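# Set the cable runway's far end onto the bracket

## Task

Put the far end of the cable runway firmly on the bracket, seated in the space between its lugs. Then open the grippers and pull the arms away. It only counts if the runway stays there by itself, with no robot supporting it.

## Robot and tools

ROBOTS AND CAMERAS. Four identical i2rt Big YAM arms, named arm1, arm2, arm3 and arm4. Each has six revolute joints, a two-finger gripper and a wrist camera. With joints 1 and 6 at zero and the hand level and facing forward, the wrist camera rides on top of the hand and looks toward the fingertips. The hand can reach roughly 1.0 m from the joint-1 axis. Cameras: arm1_cam_wrist, arm2_cam_wrist, arm3_cam_wrist, arm4_cam_wrist, plus two fixed room cameras, cam_high and cam_low.

FRAME. There is one shared scene frame with its origin on the floor and +z pointing up. The hand point is midway between the fingertips. The hand's z axis runs along the fingers, and its y axis is the direction the fingers open and close. Each arm's foot pose is real but never printed. All commands are joint angles, so you will mostly be reasoning from images.

execute_actions. Arguments: "actions" and, optionally, "cameras".
- "actions" is a list holding one action or none. An empty list only returns the state and images.
- An action is an object keyed by arm name ("arm1" to "arm4"). Each arm takes a single key, "joints", which maps joint names to absolute targets. These are places to go to, not offsets.
- Angles are in radians. Ranges, with the tolerance counted as reached:
  - joint1_rad: -2.879 to 2.879, ±0.045. Yaws the whole arm about its foot. Positive is counter-clockwise seen from above; 0 unfolds toward the way the foot faces.
  - joint2_rad: 0 to 3.141, ±0.14. Shoulder. At 0 the upper arm lies roughly level pointing backward; increasing lifts it up and then forward.
  - joint3_rad: 0 to 3.019, ±0.09. Elbow. At 0 the forearm is folded back along the upper arm; increasing opens it.
  - joint4_rad: -1.692 to 1.57, ±0.055. Hand pitch; positive tips the fingers up.
  - joint5_rad: -1.57 to 1.57, ±0.03. Sideways hand swing; positive goes to the arm's right.
  - joint6_rad: -2.094 to 2.094, ±0.035. Hand roll; positive is clockwise viewed from behind the hand.
- gripper_m is the fingertip gap in metres, 0 to 0.093, ±0.003. Each finger pad squeezes with at most about 50 to 62 N, and some grippers manage less.
- Example: {"arm1": {"joints": {"gripper_m": 0.05}}, "arm2": {"joints": {"joint1_rad": 0.3}}}.
- Everything in an action starts at the same moment, but joints finish at different times because each moves at its own speed. The hand can therefore take a wide, curved path. An action runs at most 15 s.
- A joint or arm you leave out may still be driving toward an earlier target, and joint_status will not show this.
- An unknown key or an out-of-range number rejects the whole call, and nothing moves.
- "cameras" lists which images to return. Leave it out, pass null or ["all"] to get every camera; pass [] for none. Any unknown name rejects the call.

RESULTS. Each call returns every robot's state, joint_positions, and the requested images. The "pictures" line gives the camera order of those images. joint_status describes how each commanded motion ended:
- off_target: the joint stopped short and may still be pushing.
- contact_stop: the joint dropped its target and holds where it stopped.
- time_out: the joint could not finish in time. It may keep a target near where it stands (within 0.375, 0.375, 0.113, 0.225, 0.075, 0.3 rad for joints 1 to 6) and go on pushing. If the path frees up, it moves there on its own.
- not_followed: a built-in self/inter-arm clearance check withheld that arm's joint targets. This comes with a "joint command not followed" line, usually followed by "cause:". A gripper target in the same action still runs. Withheld targets may be retried on later actions until you send targets that pass.
- limit_stop_at_motor_heat: see heat below. If you see it, just resend the target.
on_its_own lists motion you did not command in this call. Its "held at" value is the held target, not the current position. To stop a joint pushing, command it to its reported position. A very small change from the current position may not move a joint at all. A joint carrying a load sags when released to hold.

If a result reports a stop, any later execute_actions, wait or finished_scene calls in the same reply are skipped.

wait. "seconds" is a number from 0 to 10. Nothing new is commanded while it runs. It returns the same state and images as an empty action.

zoom_image. "camera" is a camera name. "region" is [x0, y0, x1, y1] in pixels, measured from the top-left corner of that camera's most recent full image, and covers at most 504 by 504 pixels. It gives a closer, sharper view.

finished_scene. "scene" is the integer of the scene you are in. It ends that scene after the last command has been held, and cannot be reversed. The result reports success and gives the next task, if any. The runway must already be resting in place, released and unsupported. Replying without any tool call ends everything.

CAUTIONS.
- A hard press between two arms fails the task and ends the run, and a hard collision can too. No state line tells you that arms are touching. Contact through a held or loose object does not count.
- The clearance check may react too late, and between arms it ignores fingers, gripper housings and wrist cameras.
- The arms do not wait for one another.
- Knocking anything out of the work area or onto the floor fails the task. Drops, slips, slams, hard hits and very hard pushes also hurt the result.
- A Big YAM keeps pushing after it touches something, and it can push hard.
- Occasionally something nudges loose objects.
- While you think, the robots keep holding your last command.
- Motor heat builds while holding loads and carries forward. A MOTOR HOT line appears at 85 °C. At 100 °C an OVER-TEMPERATURE FAULT drops that arm and its gripper until it cools, which counts as a stop.
- After a fault, the arm stays wherever the fault left it.

Each tool is called after "Request:" in YAML: its name, and indented under it one key for each argument.

## Session

Request:
execute_actions:
  actions: []

Scene clock: 0.00 s.
Motor temperatures (°C, as the motors report them): arm1=[27 28 27 27 26 29] | arm2=[27 28 26 29 27 26] | arm3=[26 29 28 29 29 29] | arm4=[29 29 30 27 27 30]
arm1.joint_positions: joint1_rad=-0.454 joint2_rad=+0.563 joint3_rad=+1.436 joint4_rad=-1.229 joint5_rad=-0.273 joint6_rad=-0.412 gripper_m=+0.094
arm1.joint_status: not commanded
arm1.hand: x=-0.9209 y=-0.2838 z=+1.3880 quat_wxyz=(-0.517, +0.574, -0.581, -0.256) (m; scene frame)
arm2.joint_positions: joint1_rad=+0.470 joint2_rad=+0.583 joint3_rad=+1.447 joint4_rad=-1.196 joint5_rad=+0.064 joint6_rad=-0.475 gripper_m=+0.095
arm2.joint_status: not commanded
arm2.hand: x=-0.2290 y=+0.3055 z=+1.4251 quat_wxyz=(-0.382, -0.295, -0.760, +0.436) (m; scene frame)
arm3.joint_positions: joint1_rad=+0.255 joint2_rad=+0.637 joint3_rad=+1.366 joint4_rad=-1.283 joint5_rad=-0.069 joint6_rad=-0.074 gripper_m=+0.095
arm3.joint_status: not commanded
arm3.hand: x=+0.5054 y=-0.3091 z=+1.3398 quat_wxyz=(-0.252, +0.760, -0.435, -0.412) (m; scene frame)
arm4.joint_positions: joint1_rad=-0.284 joint2_rad=+0.640 joint3_rad=+1.425 joint4_rad=-1.341 joint5_rad=+0.051 joint6_rad=+0.030 gripper_m=+0.095
arm4.joint_status: not commanded
arm4.hand: x=+1.1544 y=+0.2747 z=+1.3101 quat_wxyz=(-0.289, -0.703, -0.517, +0.394) (m; scene frame)
pictures: arm1_cam_wrist, arm2_cam_wrist, arm3_cam_wrist, arm4_cam_wrist, cam_high, cam_low
Images, in order (width x height): arm1_cam_wrist 504x504, arm2_cam_wrist 504x504, arm3_cam_wrist 504x504, arm4_cam_wrist 504x504, cam_high 504x504, cam_low 504x504.

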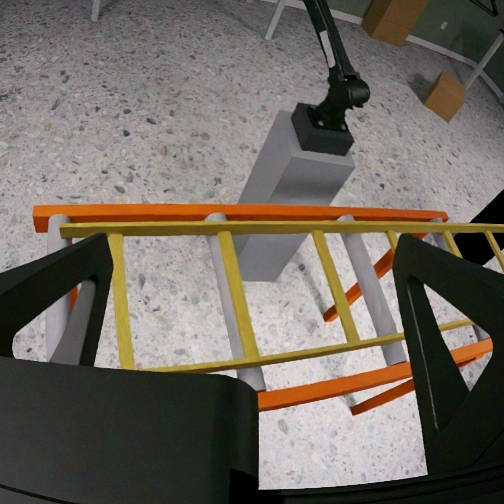

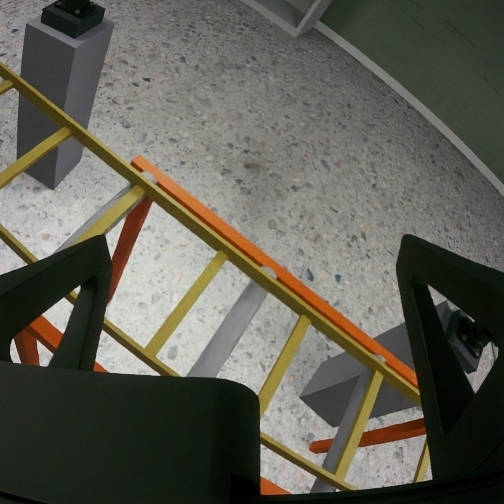

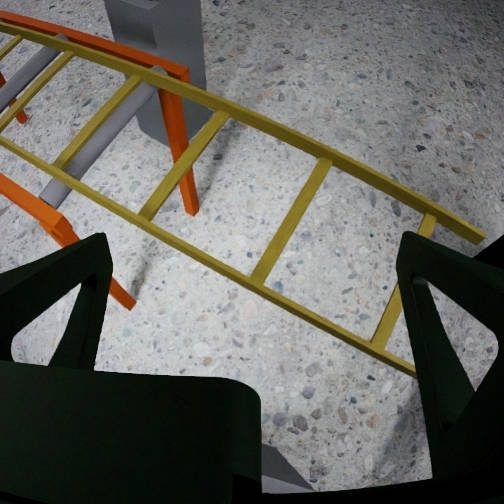

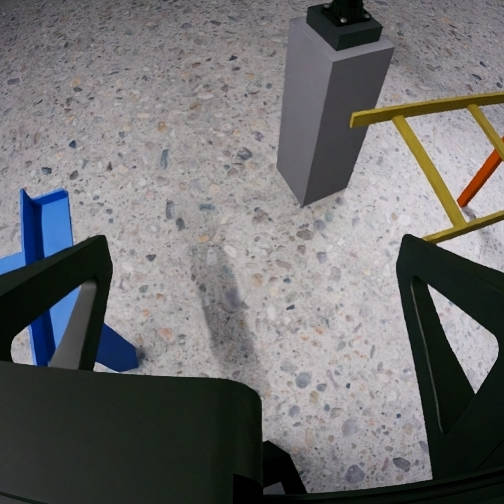

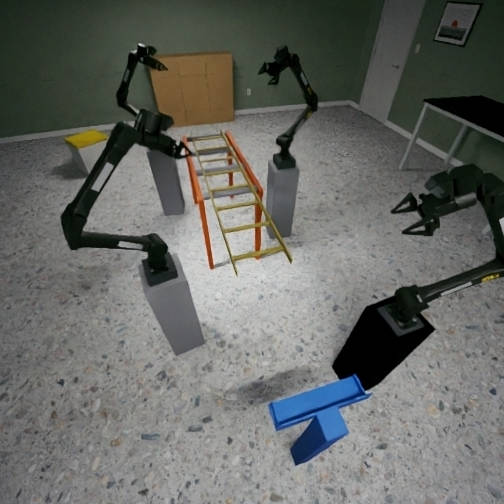

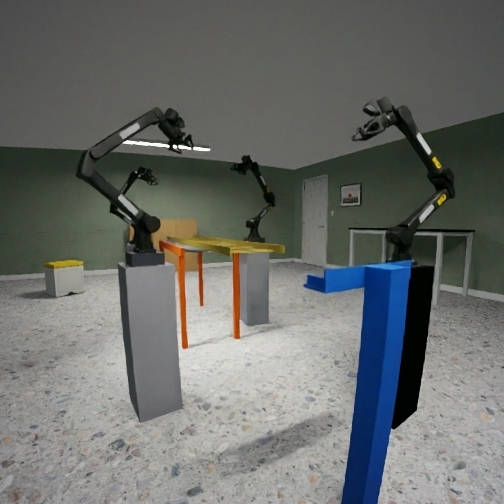

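Request:
execute_actions:
  actions:
    - {"arm1":{"joints":{"joint1_rad":0,"joint2_rad":1.0,"joint3_rad":1.2,"joint4_rad":-1.57,"joint5_rad":0,"joint6_rad":0}},"arm2":{"joints":{"joint1_rad":0,"joint2_rad":1.2,"joint3_rad":1.3,"joint4_rad":-1.67,"joint5_rad":0,"joint6_rad":0}},"arm3":{"joints":{"joint1_rad":0,"joint2_rad":1.2,"joint3_rad":1.3,"joint4_rad":-1.67,"joint5_rad":0,"joint6_rad":0}},"arm4":{"joints":{"joint1_rad":0,"joint2_rad":1.57,"joint3_rad":1.57,"joint4_rad":0,"joint5_rad":0,"joint6_rad":0}}}

Request:
execute_actions:
  actions:
    - {"arm4":{"joints":{"joint1_rad":0.6,"joint4_rad":-1.57}},"arm3":{"joints":{"joint1_rad":-0.5,"joint2_rad":1.57,"joint3_rad":1.67}},"arm2":{"joints":{"joint1_rad":-0.5}},"arm1":{"joints":{"joint1_rad":0.4}}}

Scene clock: 5.30 s.
Motor temperatures (°C, as the motors report them): arm1=[27 28 29 27 26 29] | arm2=[27 29 28 29 27 26] | arm3=[26 29 30 29 29 29] | arm4=[29 30 33 27 27 30]
arm1.joint_positions: joint1_rad=-0.005 joint2_rad=+1.008 joint3_rad=+1.174 joint4_rad=-1.562 joint5_rad=-0.003 joint6_rad=-0.016 gripper_m=+0.094
arm1.joint_status: all done
arm1.hand: x=-0.9519 y=-0.1873 z=+1.0966 quat_wxyz=(-0.069, +0.648, -0.757, -0.055) (m; scene frame)
arm2.joint_positions: joint1_rad=+0.001 joint2_rad=+1.206 joint3_rad=+1.281 joint4_rad=-1.661 joint5_rad=+0.000 joint6_rad=-0.015 gripper_m=+0.095
arm2.joint_status: all done
arm2.hand: x=-0.3230 y=+0.1909 z=+1.1079 quat_wxyz=(+0.004, -0.722, -0.692, -0.013) (m; scene frame)
arm3.joint_positions: joint1_rad=+0.001 joint2_rad=+1.200 joint3_rad=+1.295 joint4_rad=-1.659 joint5_rad=-0.002 joint6_rad=-0.013 gripper_m=+0.095
arm3.joint_status: all done
arm3.hand: x=+0.5649 y=-0.2114 z=+1.1018 quat_wxyz=(+0.001, +0.767, -0.641, +0.002) (m; scene frame)
arm4.joint_positions: joint1_rad=-0.006 joint2_rad=+1.556 joint3_rad=+1.546 joint4_rad=-0.021 joint5_rad=+0.002 joint6_rad=+0.012 gripper_m=+0.095
arm4.joint_status: all done
arm4.hand: x=+1.2439 y=-0.2089 z=+1.2594 quat_wxyz=(-0.504, -0.501, -0.512, +0.483) (m; scene frame)
pictures: arm1_cam_wrist, arm2_cam_wrist, arm3_cam_wrist, arm4_cam_wrist, cam_high, cam_low
Images, in order (width x height): arm1_cam_wrist 504x504, arm2_cam_wrist 504x504, arm3_cam_wrist 504x504, arm4_cam_wrist 504x504, cam_high 504x504, cam_low 504x504.

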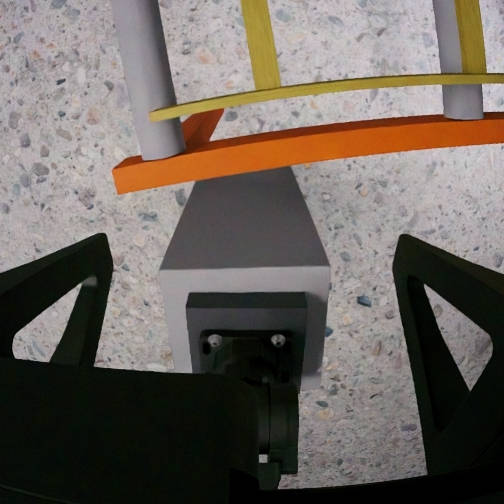

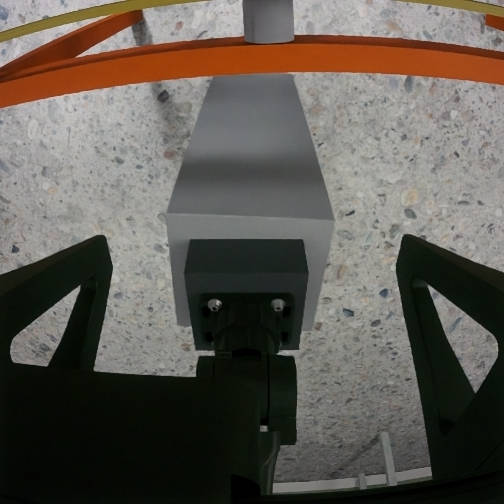

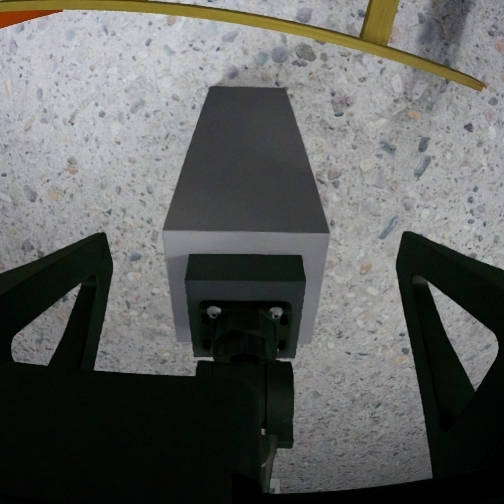

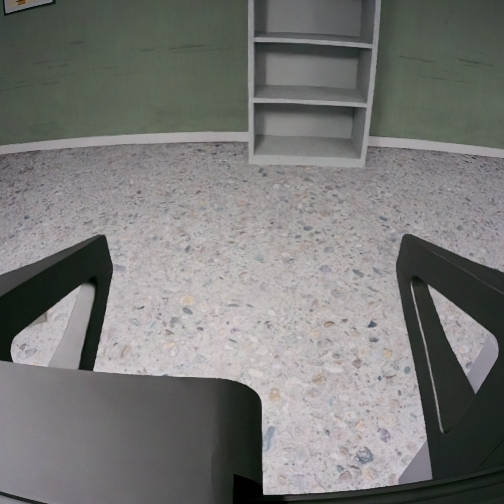

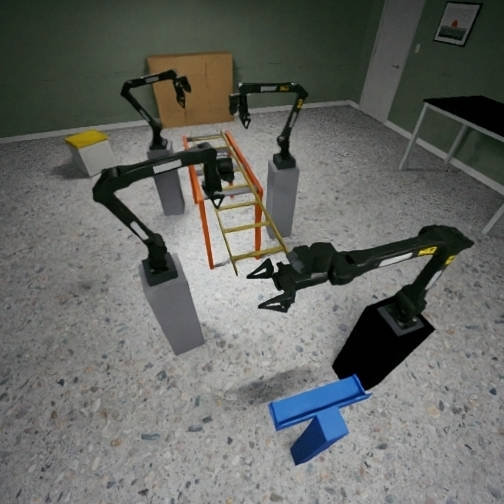

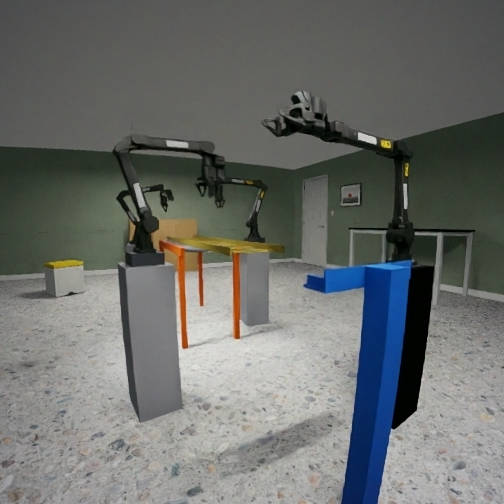

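Scene clock: 7.13 s.
Motor temperatures (°C, as the motors report them): arm1=[27 28 29 27 26 29] | arm2=[27 29 28 29 27 26] | arm3=[26 29 31 29 29 29] | arm4=[29 30 34 27 27 30]
arm1.joint_positions: joint1_rad=+0.394 joint2_rad=+1.008 joint3_rad=+1.174 joint4_rad=-1.562 joint5_rad=-0.001 joint6_rad=-0.015 gripper_m=+0.094
arm1.joint_status: all done
arm1.hand: x=-1.0690 y=-0.1907 z=+1.0957 quat_wxyz=(-0.056, +0.785, -0.614, -0.065) (m; scene frame)
arm2.joint_positions: joint1_rad=-0.498 joint2_rad=+1.206 joint3_rad=+1.281 joint4_rad=-1.661 joint5_rad=+0.000 joint6_rad=-0.014 gripper_m=+0.095
arm2.joint_status: all done
arm2.hand: x=-0.4769 y=+0.2400 z=+1.1064 quat_wxyz=(+0.004, -0.871, -0.492, -0.015) (m; scene frame)
arm3.joint_positions: joint1_rad=-0.503 joint2_rad=+1.573 joint3_rad=+1.618 joint4_rad=-1.665 joint5_rad=+0.000 joint6_rad=-0.011 gripper_m=+0.095
arm3.joint_status: all done
arm3.hand: x=+0.7724 y=-0.1034 z=+1.0837 quat_wxyz=(+0.022, +0.582, -0.813, +0.019) (m; scene frame)
arm4.joint_positions: joint1_rad=+0.607 joint2_rad=+1.561 joint3_rad=+1.546 joint4_rad=-1.555 joint5_rad=-0.002 joint6_rad=+0.009 gripper_m=+0.095
arm4.joint_status: all done
arm4.hand: x=+1.5022 y=+0.1276 z=+1.0169 quat_wxyz=(-0.001, -0.450, -0.893, +0.002) (m; scene frame)
pictures: arm1_cam_wrist, arm2_cam_wrist, arm3_cam_wrist, arm4_cam_wrist, cam_high, cam_low
Images, in order (width x height): arm1_cam_wrist 504x504, arm2_cam_wrist 504x504, arm3_cam_wrist 504x504, arm4_cam_wrist 504x504, cam_high 504x504, cam_low 504x504.

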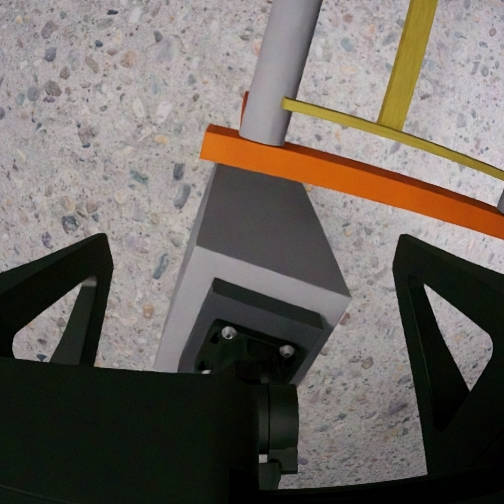

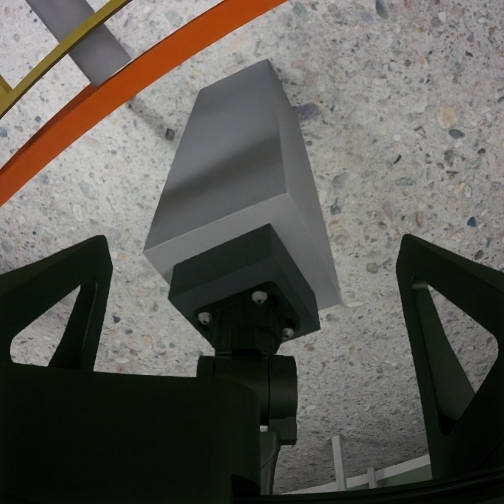

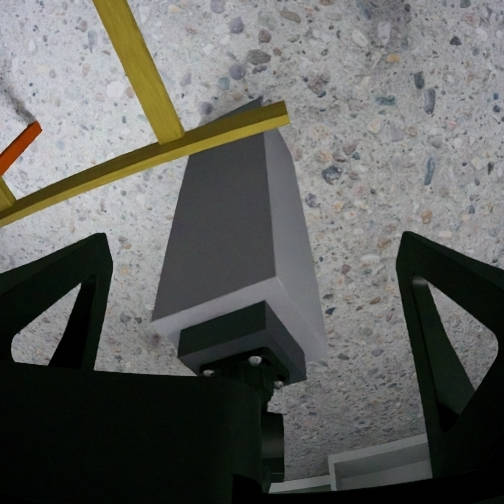

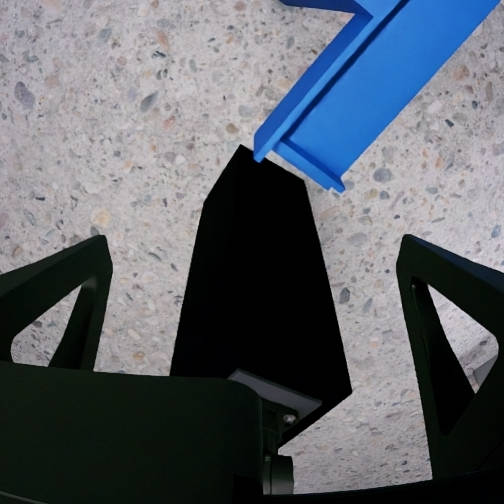

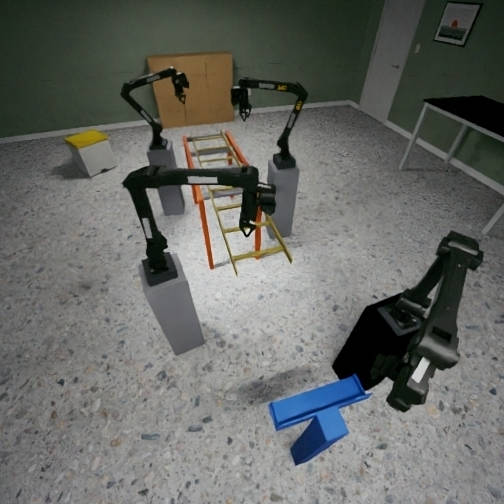

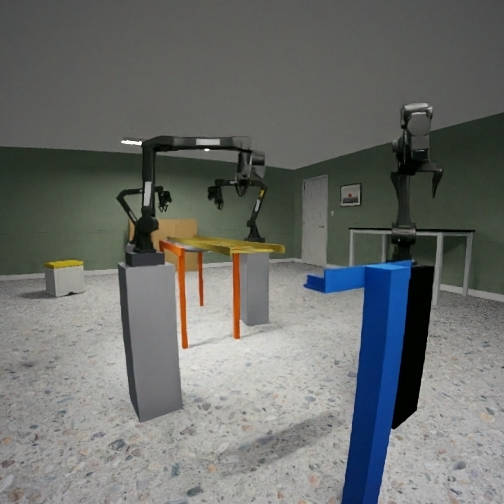

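Request:
execute_actions:
  actions:
    - {"arm3":{"joints":{"joint1_rad":0.3,"joint2_rad":0.6,"joint3_rad":1.0}},"arm4":{"joints":{"joint1_rad":-0.3,"joint6_rad":-0.878}}}
  cameras: []

Request:
execute_actions:
  actions:
    - {"arm4":{"joints":{"joint1_rad":-0.916,"joint2_rad":2.207,"joint3_rad":2.319,"joint4_rad":-1.68}}}
  cameras: ["arm4_cam_wrist","cam_high","cam_low","arm3_cam_wrist"]

Scene clock: 9.43 s.
Motor temperatures (°C, as the motors report them): arm1=[27 29 30 27 26 29] | arm2=[27 29 29 29 27 26] | arm3=[26 29 32 29 29 29] | arm4=[29 30 35 27 27 30]
arm1.joint_positions: joint1_rad=+0.394 joint2_rad=+1.008 joint3_rad=+1.174 joint4_rad=-1.562 joint5_rad=-0.001 joint6_rad=-0.015 gripper_m=+0.094
arm1.joint_status: not commanded
arm1.hand: x=-1.0690 y=-0.1907 z=+1.0957 quat_wxyz=(-0.056, +0.785, -0.614, -0.065) (m; scene frame)
arm2.joint_positions: joint1_rad=-0.498 joint2_rad=+1.206 joint3_rad=+1.281 joint4_rad=-1.661 joint5_rad=+0.000 joint6_rad=-0.014 gripper_m=+0.095
arm2.joint_status: not commanded
arm2.hand: x=-0.4769 y=+0.2400 z=+1.1064 quat_wxyz=(+0.004, -0.871, -0.492, -0.015) (m; scene frame)
arm3.joint_positions: joint1_rad=+0.297 joint2_rad=+0.596 joint3_rad=+1.011 joint4_rad=-1.665 joint5_rad=-0.002 joint6_rad=-0.011 gripper_m=+0.095
arm3.joint_status: all done
arm3.hand: x=+0.5418 y=-0.3810 z=+1.1251 quat_wxyz=(-0.081, +0.843, -0.516, -0.132) (m; scene frame)
arm4.joint_positions: joint1_rad=-0.304 joint2_rad=+1.563 joint3_rad=+1.546 joint4_rad=-1.555 joint5_rad=+0.000 joint6_rad=-0.866 gripper_m=+0.095
arm4.joint_status: all done
arm4.hand: x=+1.0978 y=+0.0494 z=+1.0171 quat_wxyz=(+0.000, -0.466, -0.885, +0.002) (m; scene frame)
pictures: none
No camera images: the call's "cameras" was empty. Leave "cameras" out to get every camera's image.

Scene clock: 11.13 s.
Motor temperatures (°C, as the motors report them): arm1=[27 29 30 27 26 29] | arm2=[27 29 30 29 27 26] | arm3=[26 29 32 29 29 29] | arm4=[29 31 36 27 27 30]
arm1.joint_positions: joint1_rad=+0.394 joint2_rad=+1.008 joint3_rad=+1.174 joint4_rad=-1.562 joint5_rad=-0.001 joint6_rad=-0.015 gripper_m=+0.094
arm1.joint_status: not commanded
arm1.hand: x=-1.0690 y=-0.1907 z=+1.0957 quat_wxyz=(-0.056, +0.785, -0.614, -0.065) (m; scene frame)
arm2.joint_positions: joint1_rad=-0.498 joint2_rad=+1.206 joint3_rad=+1.281 joint4_rad=-1.661 joint5_rad=+0.000 joint6_rad=-0.014 gripper_m=+0.095
arm2.joint_status: not commanded
arm2.hand: x=-0.4769 y=+0.2400 z=+1.1064 quat_wxyz=(+0.004, -0.871, -0.492, -0.015) (m; scene frame)
arm3.joint_positions: joint1_rad=+0.297 joint2_rad=+0.596 joint3_rad=+1.011 joint4_rad=-1.665 joint5_rad=-0.002 joint6_rad=-0.011 gripper_m=+0.095
arm3.joint_status: not commanded
arm3.hand: x=+0.5418 y=-0.3810 z=+1.1251 quat_wxyz=(-0.081, +0.843, -0.516, -0.132) (m; scene frame)
arm4.joint_positions: joint1_rad=-0.910 joint2_rad=+2.197 joint3_rad=+2.284 joint4_rad=-1.666 joint5_rad=+0.001 joint6_rad=-0.868 gripper_m=+0.095
arm4.joint_status: all done
arm4.hand: x=+0.7019 y=+0.0649 z=+0.9450 quat_wxyz=(-0.001, -0.708, -0.706, -0.002) (m; scene frame)
pictures: arm3_cam_wrist, arm4_cam_wrist, cam_high, cam_low
Images, in order (width x height): arm3_cam_wrist 504x504, arm4_cam_wrist 504x504, cam_high 504x504, cam_low 504x504.

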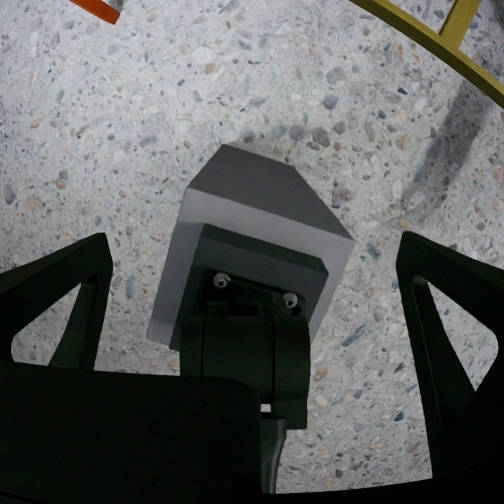

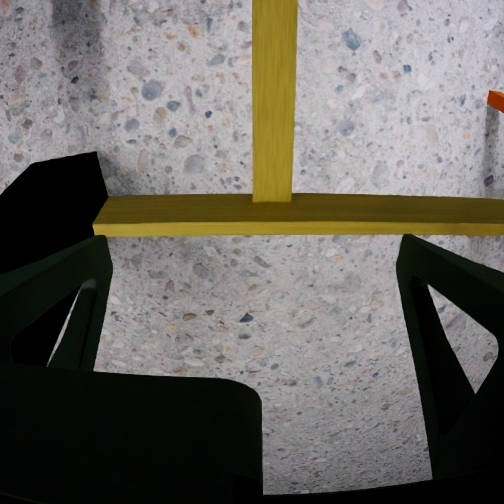

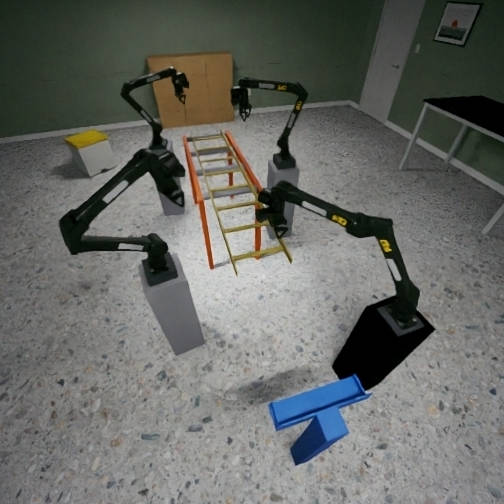

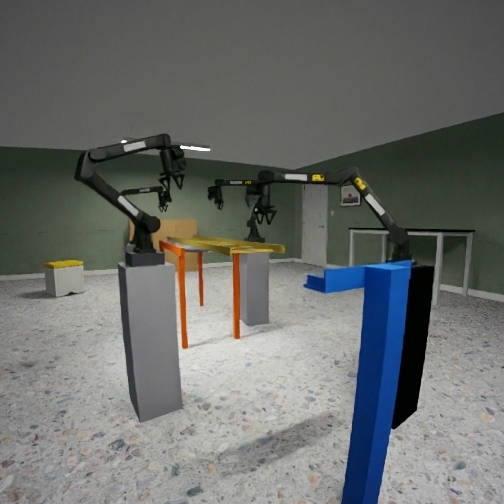

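Request:
execute_actions:
  actions:
    - {"arm4":{"joints":{"joint1_rad":-0.89,"joint2_rad":2.31,"joint3_rad":2.22,"joint4_rad":-1.47,"joint6_rad":-0.85}}}
  cameras: ["arm4_cam_wrist","cam_low"]

Scene clock: 12.73 s.
Motor temperatures (°C, as the motors report them): arm1=[27 29 31 27 26 29] | arm2=[27 29 30 29 27 26] | arm3=[26 29 32 29 29 29] | arm4=[29 32 36 27 27 30]
arm1.joint_positions: joint1_rad=+0.394 joint2_rad=+1.008 joint3_rad=+1.174 joint4_rad=-1.562 joint5_rad=-0.001 joint6_rad=-0.015 gripper_m=+0.094
arm1.joint_status: not commanded
arm1.hand: x=-1.0690 y=-0.1907 z=+1.0957 quat_wxyz=(-0.056, +0.785, -0.614, -0.065) (m; scene frame)
arm2.joint_positions: joint1_rad=-0.498 joint2_rad=+1.206 joint3_rad=+1.281 joint4_rad=-1.661 joint5_rad=+0.000 joint6_rad=-0.014 gripper_m=+0.095
arm2.joint_status: not commanded
arm2.hand: x=-0.4769 y=+0.2400 z=+1.1064 quat_wxyz=(+0.004, -0.871, -0.492, -0.015) (m; scene frame)
arm3.joint_positions: joint1_rad=+0.297 joint2_rad=+0.596 joint3_rad=+1.011 joint4_rad=-1.665 joint5_rad=-0.002 joint6_rad=-0.011 gripper_m=+0.095
arm3.joint_status: not commanded
arm3.hand: x=+0.5418 y=-0.3810 z=+1.1251 quat_wxyz=(-0.081, +0.843, -0.516, -0.132) (m; scene frame)
arm4.joint_positions: joint1_rad=-0.897 joint2_rad=+2.311 joint3_rad=+2.208 joint4_rad=-1.487 joint5_rad=+0.001 joint6_rad=-0.862 gripper_m=+0.095
arm4.joint_status: all done
arm4.hand: x=+0.6885 y=+0.0412 z=+0.8392 quat_wxyz=(-0.001, -0.706, -0.709, -0.008) (m; scene frame)
pictures: arm4_cam_wrist, cam_low
Images, in order (width x height): arm4_cam_wrist 504x504, cam_low 504x504.

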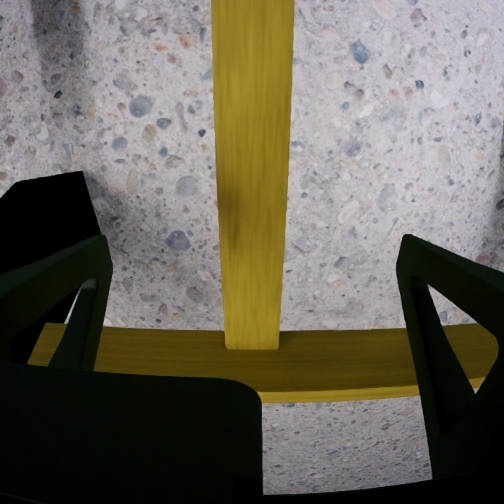

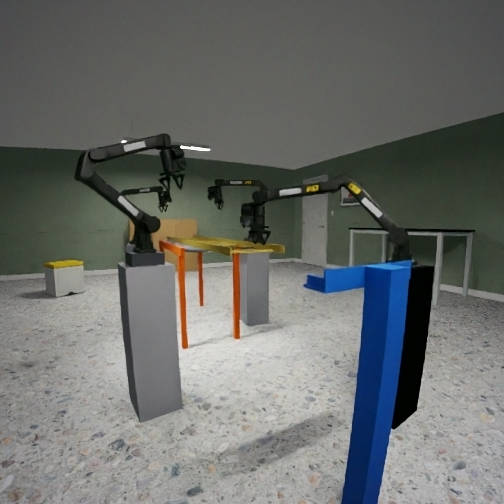

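Request:
execute_actions:
  actions:
    - {"arm4":{"joints":{"joint2_rad":2.35,"joint3_rad":2.115,"joint4_rad":-1.32}}}
  cameras: ["arm4_cam_wrist","cam_low"]

Request:
execute_actions:
  actions:
    - {"arm4":{"joints":{"gripper_m":0}}}
  cameras: ["arm4_cam_wrist"]

Scene clock: 13.90 s.
Motor temperatures (°C, as the motors report them): arm1=[27 29 31 27 26 29] | arm2=[27 29 30 29 27 26] | arm3=[26 29 32 29 29 29] | arm4=[29 32 36 27 27 30]
arm1.joint_positions: joint1_rad=+0.394 joint2_rad=+1.008 joint3_rad=+1.174 joint4_rad=-1.562 joint5_rad=-0.001 joint6_rad=-0.015 gripper_m=+0.094
arm1.joint_status: not commanded
arm1.hand: x=-1.0690 y=-0.1907 z=+1.0957 quat_wxyz=(-0.056, +0.785, -0.614, -0.065) (m; scene frame)
arm2.joint_positions: joint1_rad=-0.498 joint2_rad=+1.206 joint3_rad=+1.281 joint4_rad=-1.661 joint5_rad=+0.000 joint6_rad=-0.014 gripper_m=+0.095
arm2.joint_status: not commanded
arm2.hand: x=-0.4769 y=+0.2400 z=+1.1064 quat_wxyz=(+0.004, -0.871, -0.492, -0.015) (m; scene frame)
arm3.joint_positions: joint1_rad=+0.297 joint2_rad=+0.596 joint3_rad=+1.011 joint4_rad=-1.665 joint5_rad=-0.002 joint6_rad=-0.011 gripper_m=+0.095
arm3.joint_status: not commanded
arm3.hand: x=+0.5418 y=-0.3810 z=+1.1251 quat_wxyz=(-0.081, +0.843, -0.516, -0.132) (m; scene frame)
arm4.joint_positions: joint1_rad=-0.897 joint2_rad=+2.342 joint3_rad=+2.111 joint4_rad=-1.336 joint5_rad=+0.001 joint6_rad=-0.861 gripper_m=+0.095
arm4.joint_status: all done
arm4.hand: x=+0.6849 y=+0.0379 z=+0.7817 quat_wxyz=(-0.001, -0.706, -0.709, +0.004) (m; scene frame)
pictures: arm4_cam_wrist, cam_low
Images, in order (width x height): arm4_cam_wrist 504x504, cam_low 504x504.

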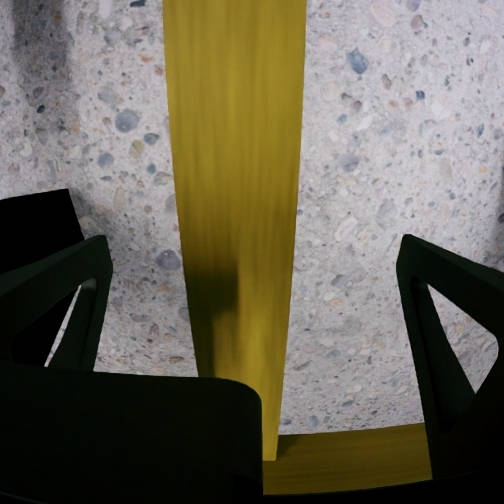

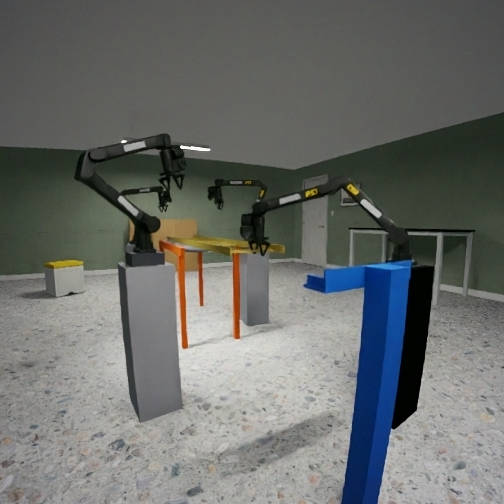

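Scene clock: 14.63 s.
Motor temperatures (°C, as the motors report them): arm1=[27 29 31 27 26 29] | arm2=[27 29 30 29 27 26] | arm3=[26 29 32 29 29 29] | arm4=[29 32 36 27 27 30]
arm1.joint_positions: joint1_rad=+0.394 joint2_rad=+1.008 joint3_rad=+1.174 joint4_rad=-1.562 joint5_rad=-0.001 joint6_rad=-0.015 gripper_m=+0.094
arm1.joint_status: not commanded
arm1.hand: x=-1.0690 y=-0.1907 z=+1.0957 quat_wxyz=(-0.056, +0.785, -0.614, -0.065) (m; scene frame)
arm2.joint_positions: joint1_rad=-0.498 joint2_rad=+1.206 joint3_rad=+1.281 joint4_rad=-1.661 joint5_rad=+0.000 joint6_rad=-0.014 gripper_m=+0.095
arm2.joint_status: not commanded
arm2.hand: x=-0.4769 y=+0.2400 z=+1.1064 quat_wxyz=(+0.004, -0.871, -0.492, -0.015) (m; scene frame)
arm3.joint_positions: joint1_rad=+0.297 joint2_rad=+0.596 joint3_rad=+1.011 joint4_rad=-1.665 joint5_rad=-0.002 joint6_rad=-0.011 gripper_m=+0.095
arm3.joint_status: not commanded
arm3.hand: x=+0.5418 y=-0.3810 z=+1.1251 quat_wxyz=(-0.081, +0.843, -0.516, -0.132) (m; scene frame)
arm4.joint_positions: joint1_rad=-0.895 joint2_rad=+2.340 joint3_rad=+2.107 joint4_rad=-1.339 joint5_rad=-0.003 joint6_rad=-0.860 gripper_m=+0.024
arm4.joint_status: gripper_m off_target (ended at +0.024, target +0.000)
arm4.hand: x=+0.6875 y=+0.0376 z=+0.7814 quat_wxyz=(-0.003, -0.705, -0.709, +0.002) (m; scene frame)
pictures: arm4_cam_wrist
Images, in order (width x height): arm4_cam_wrist 504x504.

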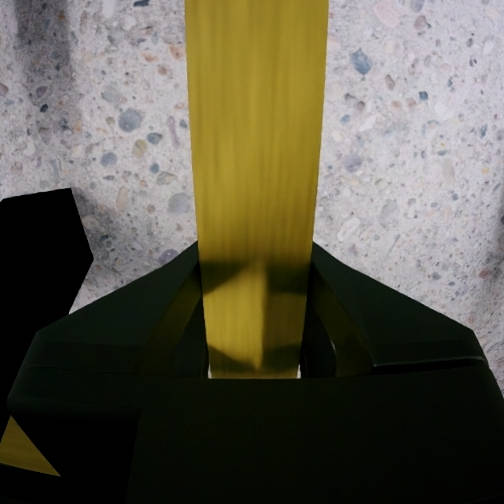

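Request:
execute_actions:
  actions:
    - {"arm4":{"joints":{"joint1_rad":-0.775,"joint2_rad":2.11,"joint3_rad":1.72,"joint4_rad":-1.165,"joint6_rad":-0.735}}}
  cameras: ["cam_high"]

Request:
execute_actions:
  actions:
    - {"arm4":{"joints":{"joint1_rad":-0.614,"joint2_rad":1.936,"joint3_rad":1.44,"joint4_rad":-1.055,"joint6_rad":-0.572}}}
  cameras: ["cam_high","cam_low","arm4_cam_wrist"]

Scene clock: 16.40 s.
Motor temperatures (°C, as the motors report them): arm1=[27 29 31 27 26 29] | arm2=[27 29 31 29 27 26] | arm3=[26 29 32 29 29 29] | arm4=[29 33 36 27 27 30]
arm1.joint_positions: joint1_rad=+0.394 joint2_rad=+1.008 joint3_rad=+1.174 joint4_rad=-1.562 joint5_rad=-0.001 joint6_rad=-0.015 gripper_m=+0.094
arm1.joint_status: not commanded
arm1.hand: x=-1.0690 y=-0.1907 z=+1.0957 quat_wxyz=(-0.056, +0.785, -0.614, -0.065) (m; scene frame)
arm2.joint_positions: joint1_rad=-0.498 joint2_rad=+1.206 joint3_rad=+1.281 joint4_rad=-1.661 joint5_rad=+0.000 joint6_rad=-0.014 gripper_m=+0.095
arm2.joint_status: not commanded
arm2.hand: x=-0.4769 y=+0.2400 z=+1.1064 quat_wxyz=(+0.004, -0.871, -0.492, -0.015) (m; scene frame)
arm3.joint_positions: joint1_rad=+0.297 joint2_rad=+0.596 joint3_rad=+1.011 joint4_rad=-1.665 joint5_rad=-0.002 joint6_rad=-0.011 gripper_m=+0.095
arm3.joint_status: not commanded
arm3.hand: x=+0.5418 y=-0.3810 z=+1.1251 quat_wxyz=(-0.081, +0.843, -0.516, -0.132) (m; scene frame)
arm4.joint_positions: joint1_rad=-0.761 joint2_rad=+2.107 joint3_rad=+1.687 joint4_rad=-1.157 joint5_rad=-0.008 joint6_rad=-0.716 gripper_m=+0.024
arm4.joint_status: all done
arm4.hand: x=+0.8107 y=+0.0328 z=+0.7801 quat_wxyz=(-0.005, -0.709, -0.705, -0.001) (m; scene frame)
pictures: cam_high
Images, in order (width x height): cam_high 504x504.

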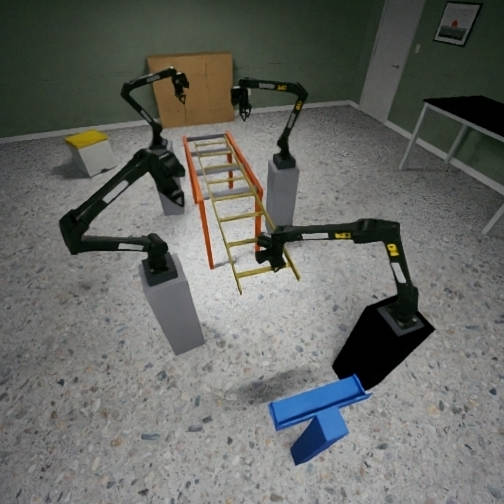

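Scene clock: 18.03 s.
Motor temperatures (°C, as the motors report them): arm1=[27 29 32 27 26 29] | arm2=[27 29 31 29 27 26] | arm3=[26 29 33 29 29 29] | arm4=[29 33 37 27 27 30]
arm1.joint_positions: joint1_rad=+0.394 joint2_rad=+1.008 joint3_rad=+1.174 joint4_rad=-1.562 joint5_rad=-0.001 joint6_rad=-0.015 gripper_m=+0.094
arm1.joint_status: not commanded
arm1.hand: x=-1.0690 y=-0.1907 z=+1.0957 quat_wxyz=(-0.056, +0.785, -0.614, -0.065) (m; scene frame)
arm2.joint_positions: joint1_rad=-0.498 joint2_rad=+1.206 joint3_rad=+1.281 joint4_rad=-1.661 joint5_rad=+0.000 joint6_rad=-0.014 gripper_m=+0.095
arm2.joint_status: not commanded
arm2.hand: x=-0.4769 y=+0.2400 z=+1.1064 quat_wxyz=(+0.004, -0.871, -0.492, -0.015) (m; scene frame)
arm3.joint_positions: joint1_rad=+0.297 joint2_rad=+0.596 joint3_rad=+1.011 joint4_rad=-1.665 joint5_rad=-0.002 joint6_rad=-0.011 gripper_m=+0.095
arm3.joint_status: not commanded
arm3.hand: x=+0.5418 y=-0.3810 z=+1.1251 quat_wxyz=(-0.081, +0.843, -0.516, -0.132) (m; scene frame)
arm4.joint_positions: joint1_rad=-0.607 joint2_rad=+1.965 joint3_rad=+1.397 joint4_rad=-1.039 joint5_rad=+0.001 joint6_rad=-0.570 gripper_m=+0.024
arm4.joint_status: all done
arm4.hand: x=+0.9276 y=+0.0424 z=+0.7627 quat_wxyz=(+0.003, -0.706, -0.708, -0.015) (m; scene frame)
pictures: arm4_cam_wrist, cam_high, cam_low
Images, in order (width x height): arm4_cam_wrist 504x504, cam_high 504x504, cam_low 504x504.

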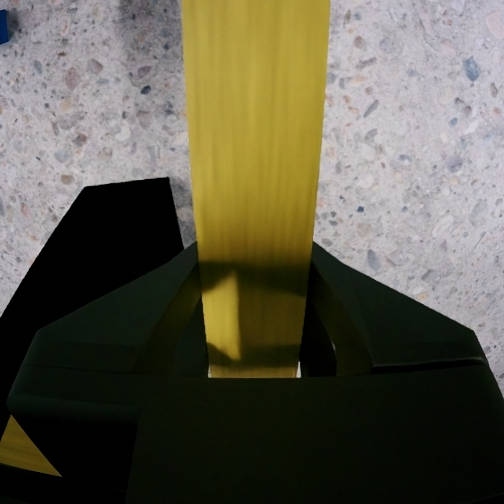

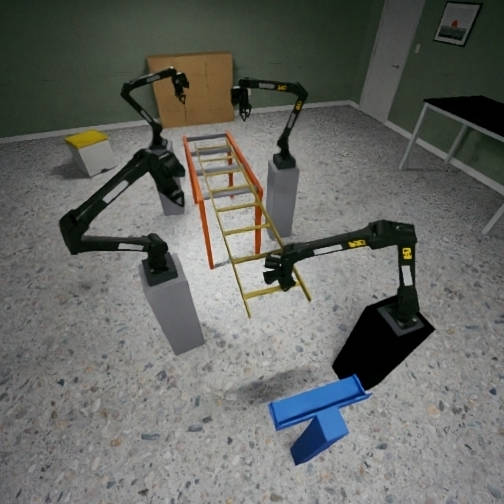

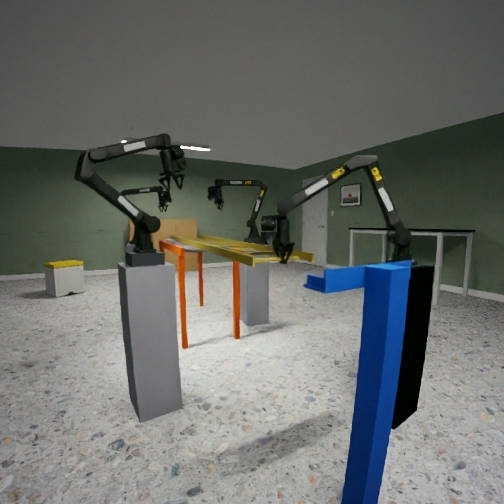

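Request:
execute_actions:
  actions:
    - {"arm4":{"joints":{"joint1_rad":-0.412,"joint2_rad":1.77,"joint3_rad":1.29,"joint4_rad":-1.0,"joint6_rad":-0.37}}}
  cameras: ["cam_low","arm4_cam_wrist"]

Scene clock: 19.87 s.
Motor temperatures (°C, as the motors report them): arm1=[27 29 32 27 26 29] | arm2=[27 29 31 29 27 26] | arm3=[26 29 33 29 29 29] | arm4=[29 34 37 27 27 30]
arm1.joint_positions: joint1_rad=+0.394 joint2_rad=+1.008 joint3_rad=+1.174 joint4_rad=-1.562 joint5_rad=-0.001 joint6_rad=-0.015 gripper_m=+0.094
arm1.joint_status: not commanded
arm1.hand: x=-1.0690 y=-0.1907 z=+1.0957 quat_wxyz=(-0.056, +0.785, -0.614, -0.065) (m; scene frame)
arm2.joint_positions: joint1_rad=-0.498 joint2_rad=+1.206 joint3_rad=+1.281 joint4_rad=-1.661 joint5_rad=+0.000 joint6_rad=-0.014 gripper_m=+0.095
arm2.joint_status: not commanded
arm2.hand: x=-0.4769 y=+0.2400 z=+1.1064 quat_wxyz=(+0.004, -0.871, -0.492, -0.015) (m; scene frame)
arm3.joint_positions: joint1_rad=+0.297 joint2_rad=+0.596 joint3_rad=+1.011 joint4_rad=-1.665 joint5_rad=-0.002 joint6_rad=-0.011 gripper_m=+0.095
arm3.joint_status: not commanded
arm3.hand: x=+0.5418 y=-0.3810 z=+1.1251 quat_wxyz=(-0.081, +0.843, -0.516, -0.132) (m; scene frame)
arm4.joint_positions: joint1_rad=-0.413 joint2_rad=+1.847 joint3_rad=+1.230 joint4_rad=-0.982 joint5_rad=+0.000 joint6_rad=-0.372 gripper_m=+0.024
arm4.joint_status: all done
arm4.hand: x=+1.0388 y=+0.0392 z=+0.7696 quat_wxyz=(+0.004, -0.708, -0.706, -0.010) (m; scene frame)
pictures: arm4_cam_wrist, cam_low
Images, in order (width x height): arm4_cam_wrist 504x504, cam_low 504x504.

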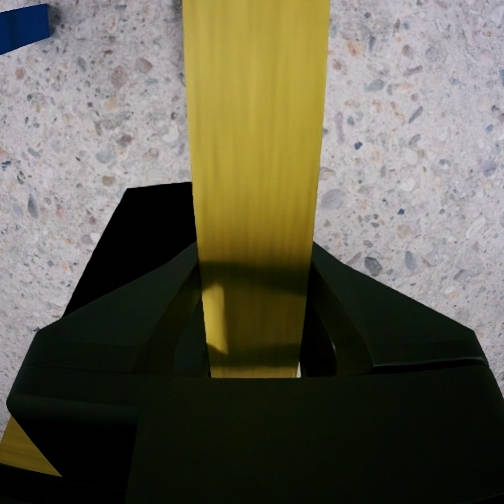

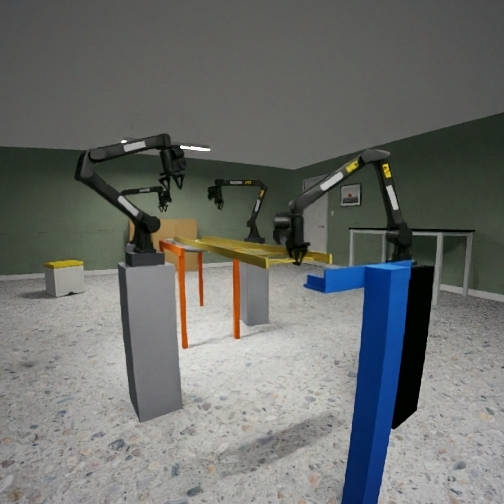

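Request:
execute_actions:
  actions:
    - {"arm4":{"joints":{"joint1_rad":-0.17,"joint2_rad":1.625,"joint3_rad":1.22,"joint4_rad":-0.98,"joint6_rad":-0.13}}}
  cameras: []

Request:
execute_actions:
  actions:
    - {"arm4":{"joints":{"joint1_rad":0.07,"joint2_rad":1.585,"joint3_rad":1.23,"joint6_rad":0.11}}}
  cameras: ["cam_low","arm4_cam_wrist","cam_high"]

Scene clock: 21.90 s.
Motor temperatures (°C, as the motors report them): arm1=[27 29 32 27 26 29] | arm2=[27 29 32 29 27 26] | arm3=[26 29 33 29 29 29] | arm4=[29 35 38 27 27 30]
arm1.joint_positions: joint1_rad=+0.394 joint2_rad=+1.008 joint3_rad=+1.174 joint4_rad=-1.562 joint5_rad=-0.001 joint6_rad=-0.015 gripper_m=+0.094
arm1.joint_status: not commanded
arm1.hand: x=-1.0690 y=-0.1907 z=+1.0957 quat_wxyz=(-0.056, +0.785, -0.614, -0.065) (m; scene frame)
arm2.joint_positions: joint1_rad=-0.498 joint2_rad=+1.206 joint3_rad=+1.281 joint4_rad=-1.661 joint5_rad=+0.000 joint6_rad=-0.014 gripper_m=+0.095
arm2.joint_status: not commanded
arm2.hand: x=-0.4769 y=+0.2400 z=+1.1064 quat_wxyz=(+0.004, -0.871, -0.492, -0.015) (m; scene frame)
arm3.joint_positions: joint1_rad=+0.297 joint2_rad=+0.596 joint3_rad=+1.011 joint4_rad=-1.665 joint5_rad=-0.002 joint6_rad=-0.011 gripper_m=+0.095
arm3.joint_status: not commanded
arm3.hand: x=+0.5418 y=-0.3810 z=+1.1251 quat_wxyz=(-0.081, +0.843, -0.516, -0.132) (m; scene frame)
arm4.joint_positions: joint1_rad=-0.181 joint2_rad=+1.762 joint3_rad=+1.143 joint4_rad=-0.968 joint5_rad=+0.000 joint6_rad=-0.138 gripper_m=+0.024
arm4.joint_status: all done
arm4.hand: x=+1.1538 y=+0.0373 z=+0.7816 quat_wxyz=(+0.004, -0.708, -0.706, -0.004) (m; scene frame)
pictures: none
No camera images: the call's "cameras" was empty. Leave "cameras" out to get every camera's image.

Scene clock: 24.03 s.
Motor temperatures (°C, as the motors report them): arm1=[27 29 33 27 26 29] | arm2=[27 29 32 29 27 26] | arm3=[26 29 33 29 29 29] | arm4=[29 36 40 27 27 30]
arm1.joint_positions: joint1_rad=+0.394 joint2_rad=+1.008 joint3_rad=+1.174 joint4_rad=-1.562 joint5_rad=-0.001 joint6_rad=-0.015 gripper_m=+0.094
arm1.joint_status: not commanded
arm1.hand: x=-1.0690 y=-0.1907 z=+1.0957 quat_wxyz=(-0.056, +0.785, -0.614, -0.065) (m; scene frame)
arm2.joint_positions: joint1_rad=-0.498 joint2_rad=+1.206 joint3_rad=+1.281 joint4_rad=-1.661 joint5_rad=+0.000 joint6_rad=-0.014 gripper_m=+0.095
arm2.joint_status: not commanded
arm2.hand: x=-0.4769 y=+0.2400 z=+1.1064 quat_wxyz=(+0.004, -0.871, -0.492, -0.015) (m; scene frame)
arm3.joint_positions: joint1_rad=+0.297 joint2_rad=+0.596 joint3_rad=+1.011 joint4_rad=-1.665 joint5_rad=-0.002 joint6_rad=-0.011 gripper_m=+0.095
arm3.joint_status: not commanded
arm3.hand: x=+0.5418 y=-0.3810 z=+1.1251 quat_wxyz=(-0.081, +0.843, -0.516, -0.132) (m; scene frame)
arm4.joint_positions: joint1_rad=+0.062 joint2_rad=+1.758 joint3_rad=+1.142 joint4_rad=-0.968 joint5_rad=+0.001 joint6_rad=+0.105 gripper_m=+0.024
arm4.joint_status: joint2_rad time_out (moved -0.004 of -0.177); the others done
arm4.on_its_own: joint2_rad reads +1.758 and still pushes toward +1.585 since a time_out
arm4.hand: x=+1.2666 y=+0.0348 z=+0.7832 quat_wxyz=(+0.004, -0.709, -0.706, -0.001) (m; scene frame)
pictures: arm4_cam_wrist, cam_high, cam_low
Images, in order (width x height): arm4_cam_wrist 504x504, cam_high 504x504, cam_low 504x504.

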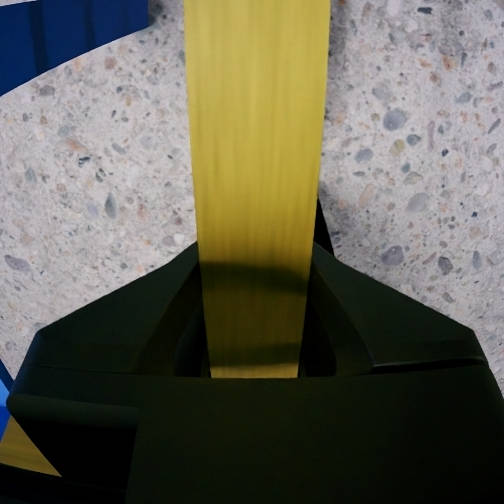

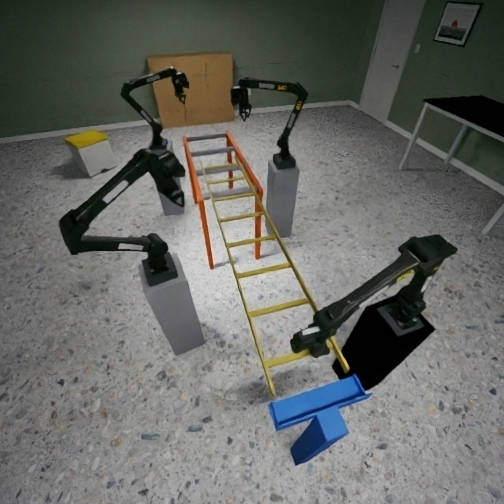

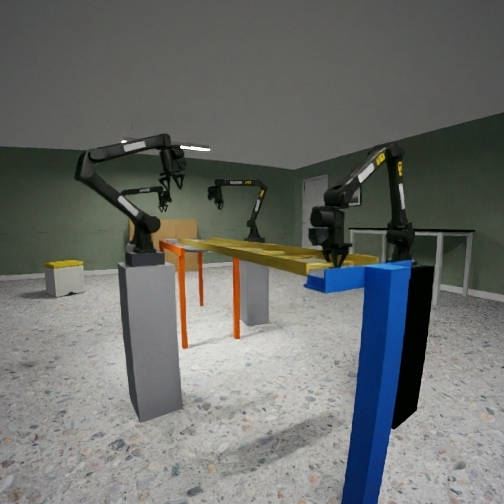

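Request:
zoom_image:
  camera: "cam_high"
  region: [240, 320, 400, 450]

Request:
zoom_image:
  camera: "cam_low"
  region: [270, 230, 420, 310]

Region (240, 320, 400, 450) of cam_high's 504x504 image, scaled by 3.150, with more detail than that image has; it fills the top 410 rows of this view, and the rest is white.

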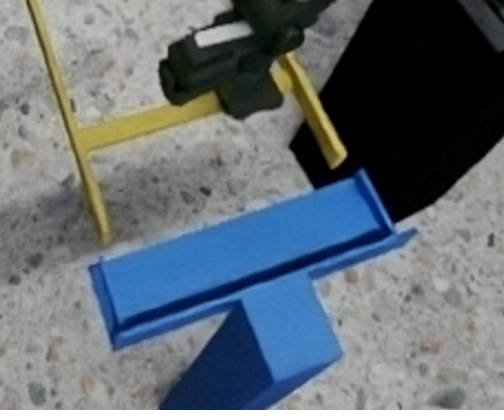

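Region (270, 230, 420, 310) of cam_low's 504x504 image, scaled by 3.360, with more detail than that image has; it fills the top 269 rows of this view, and the rest is white.

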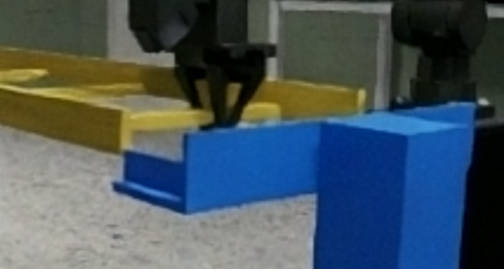

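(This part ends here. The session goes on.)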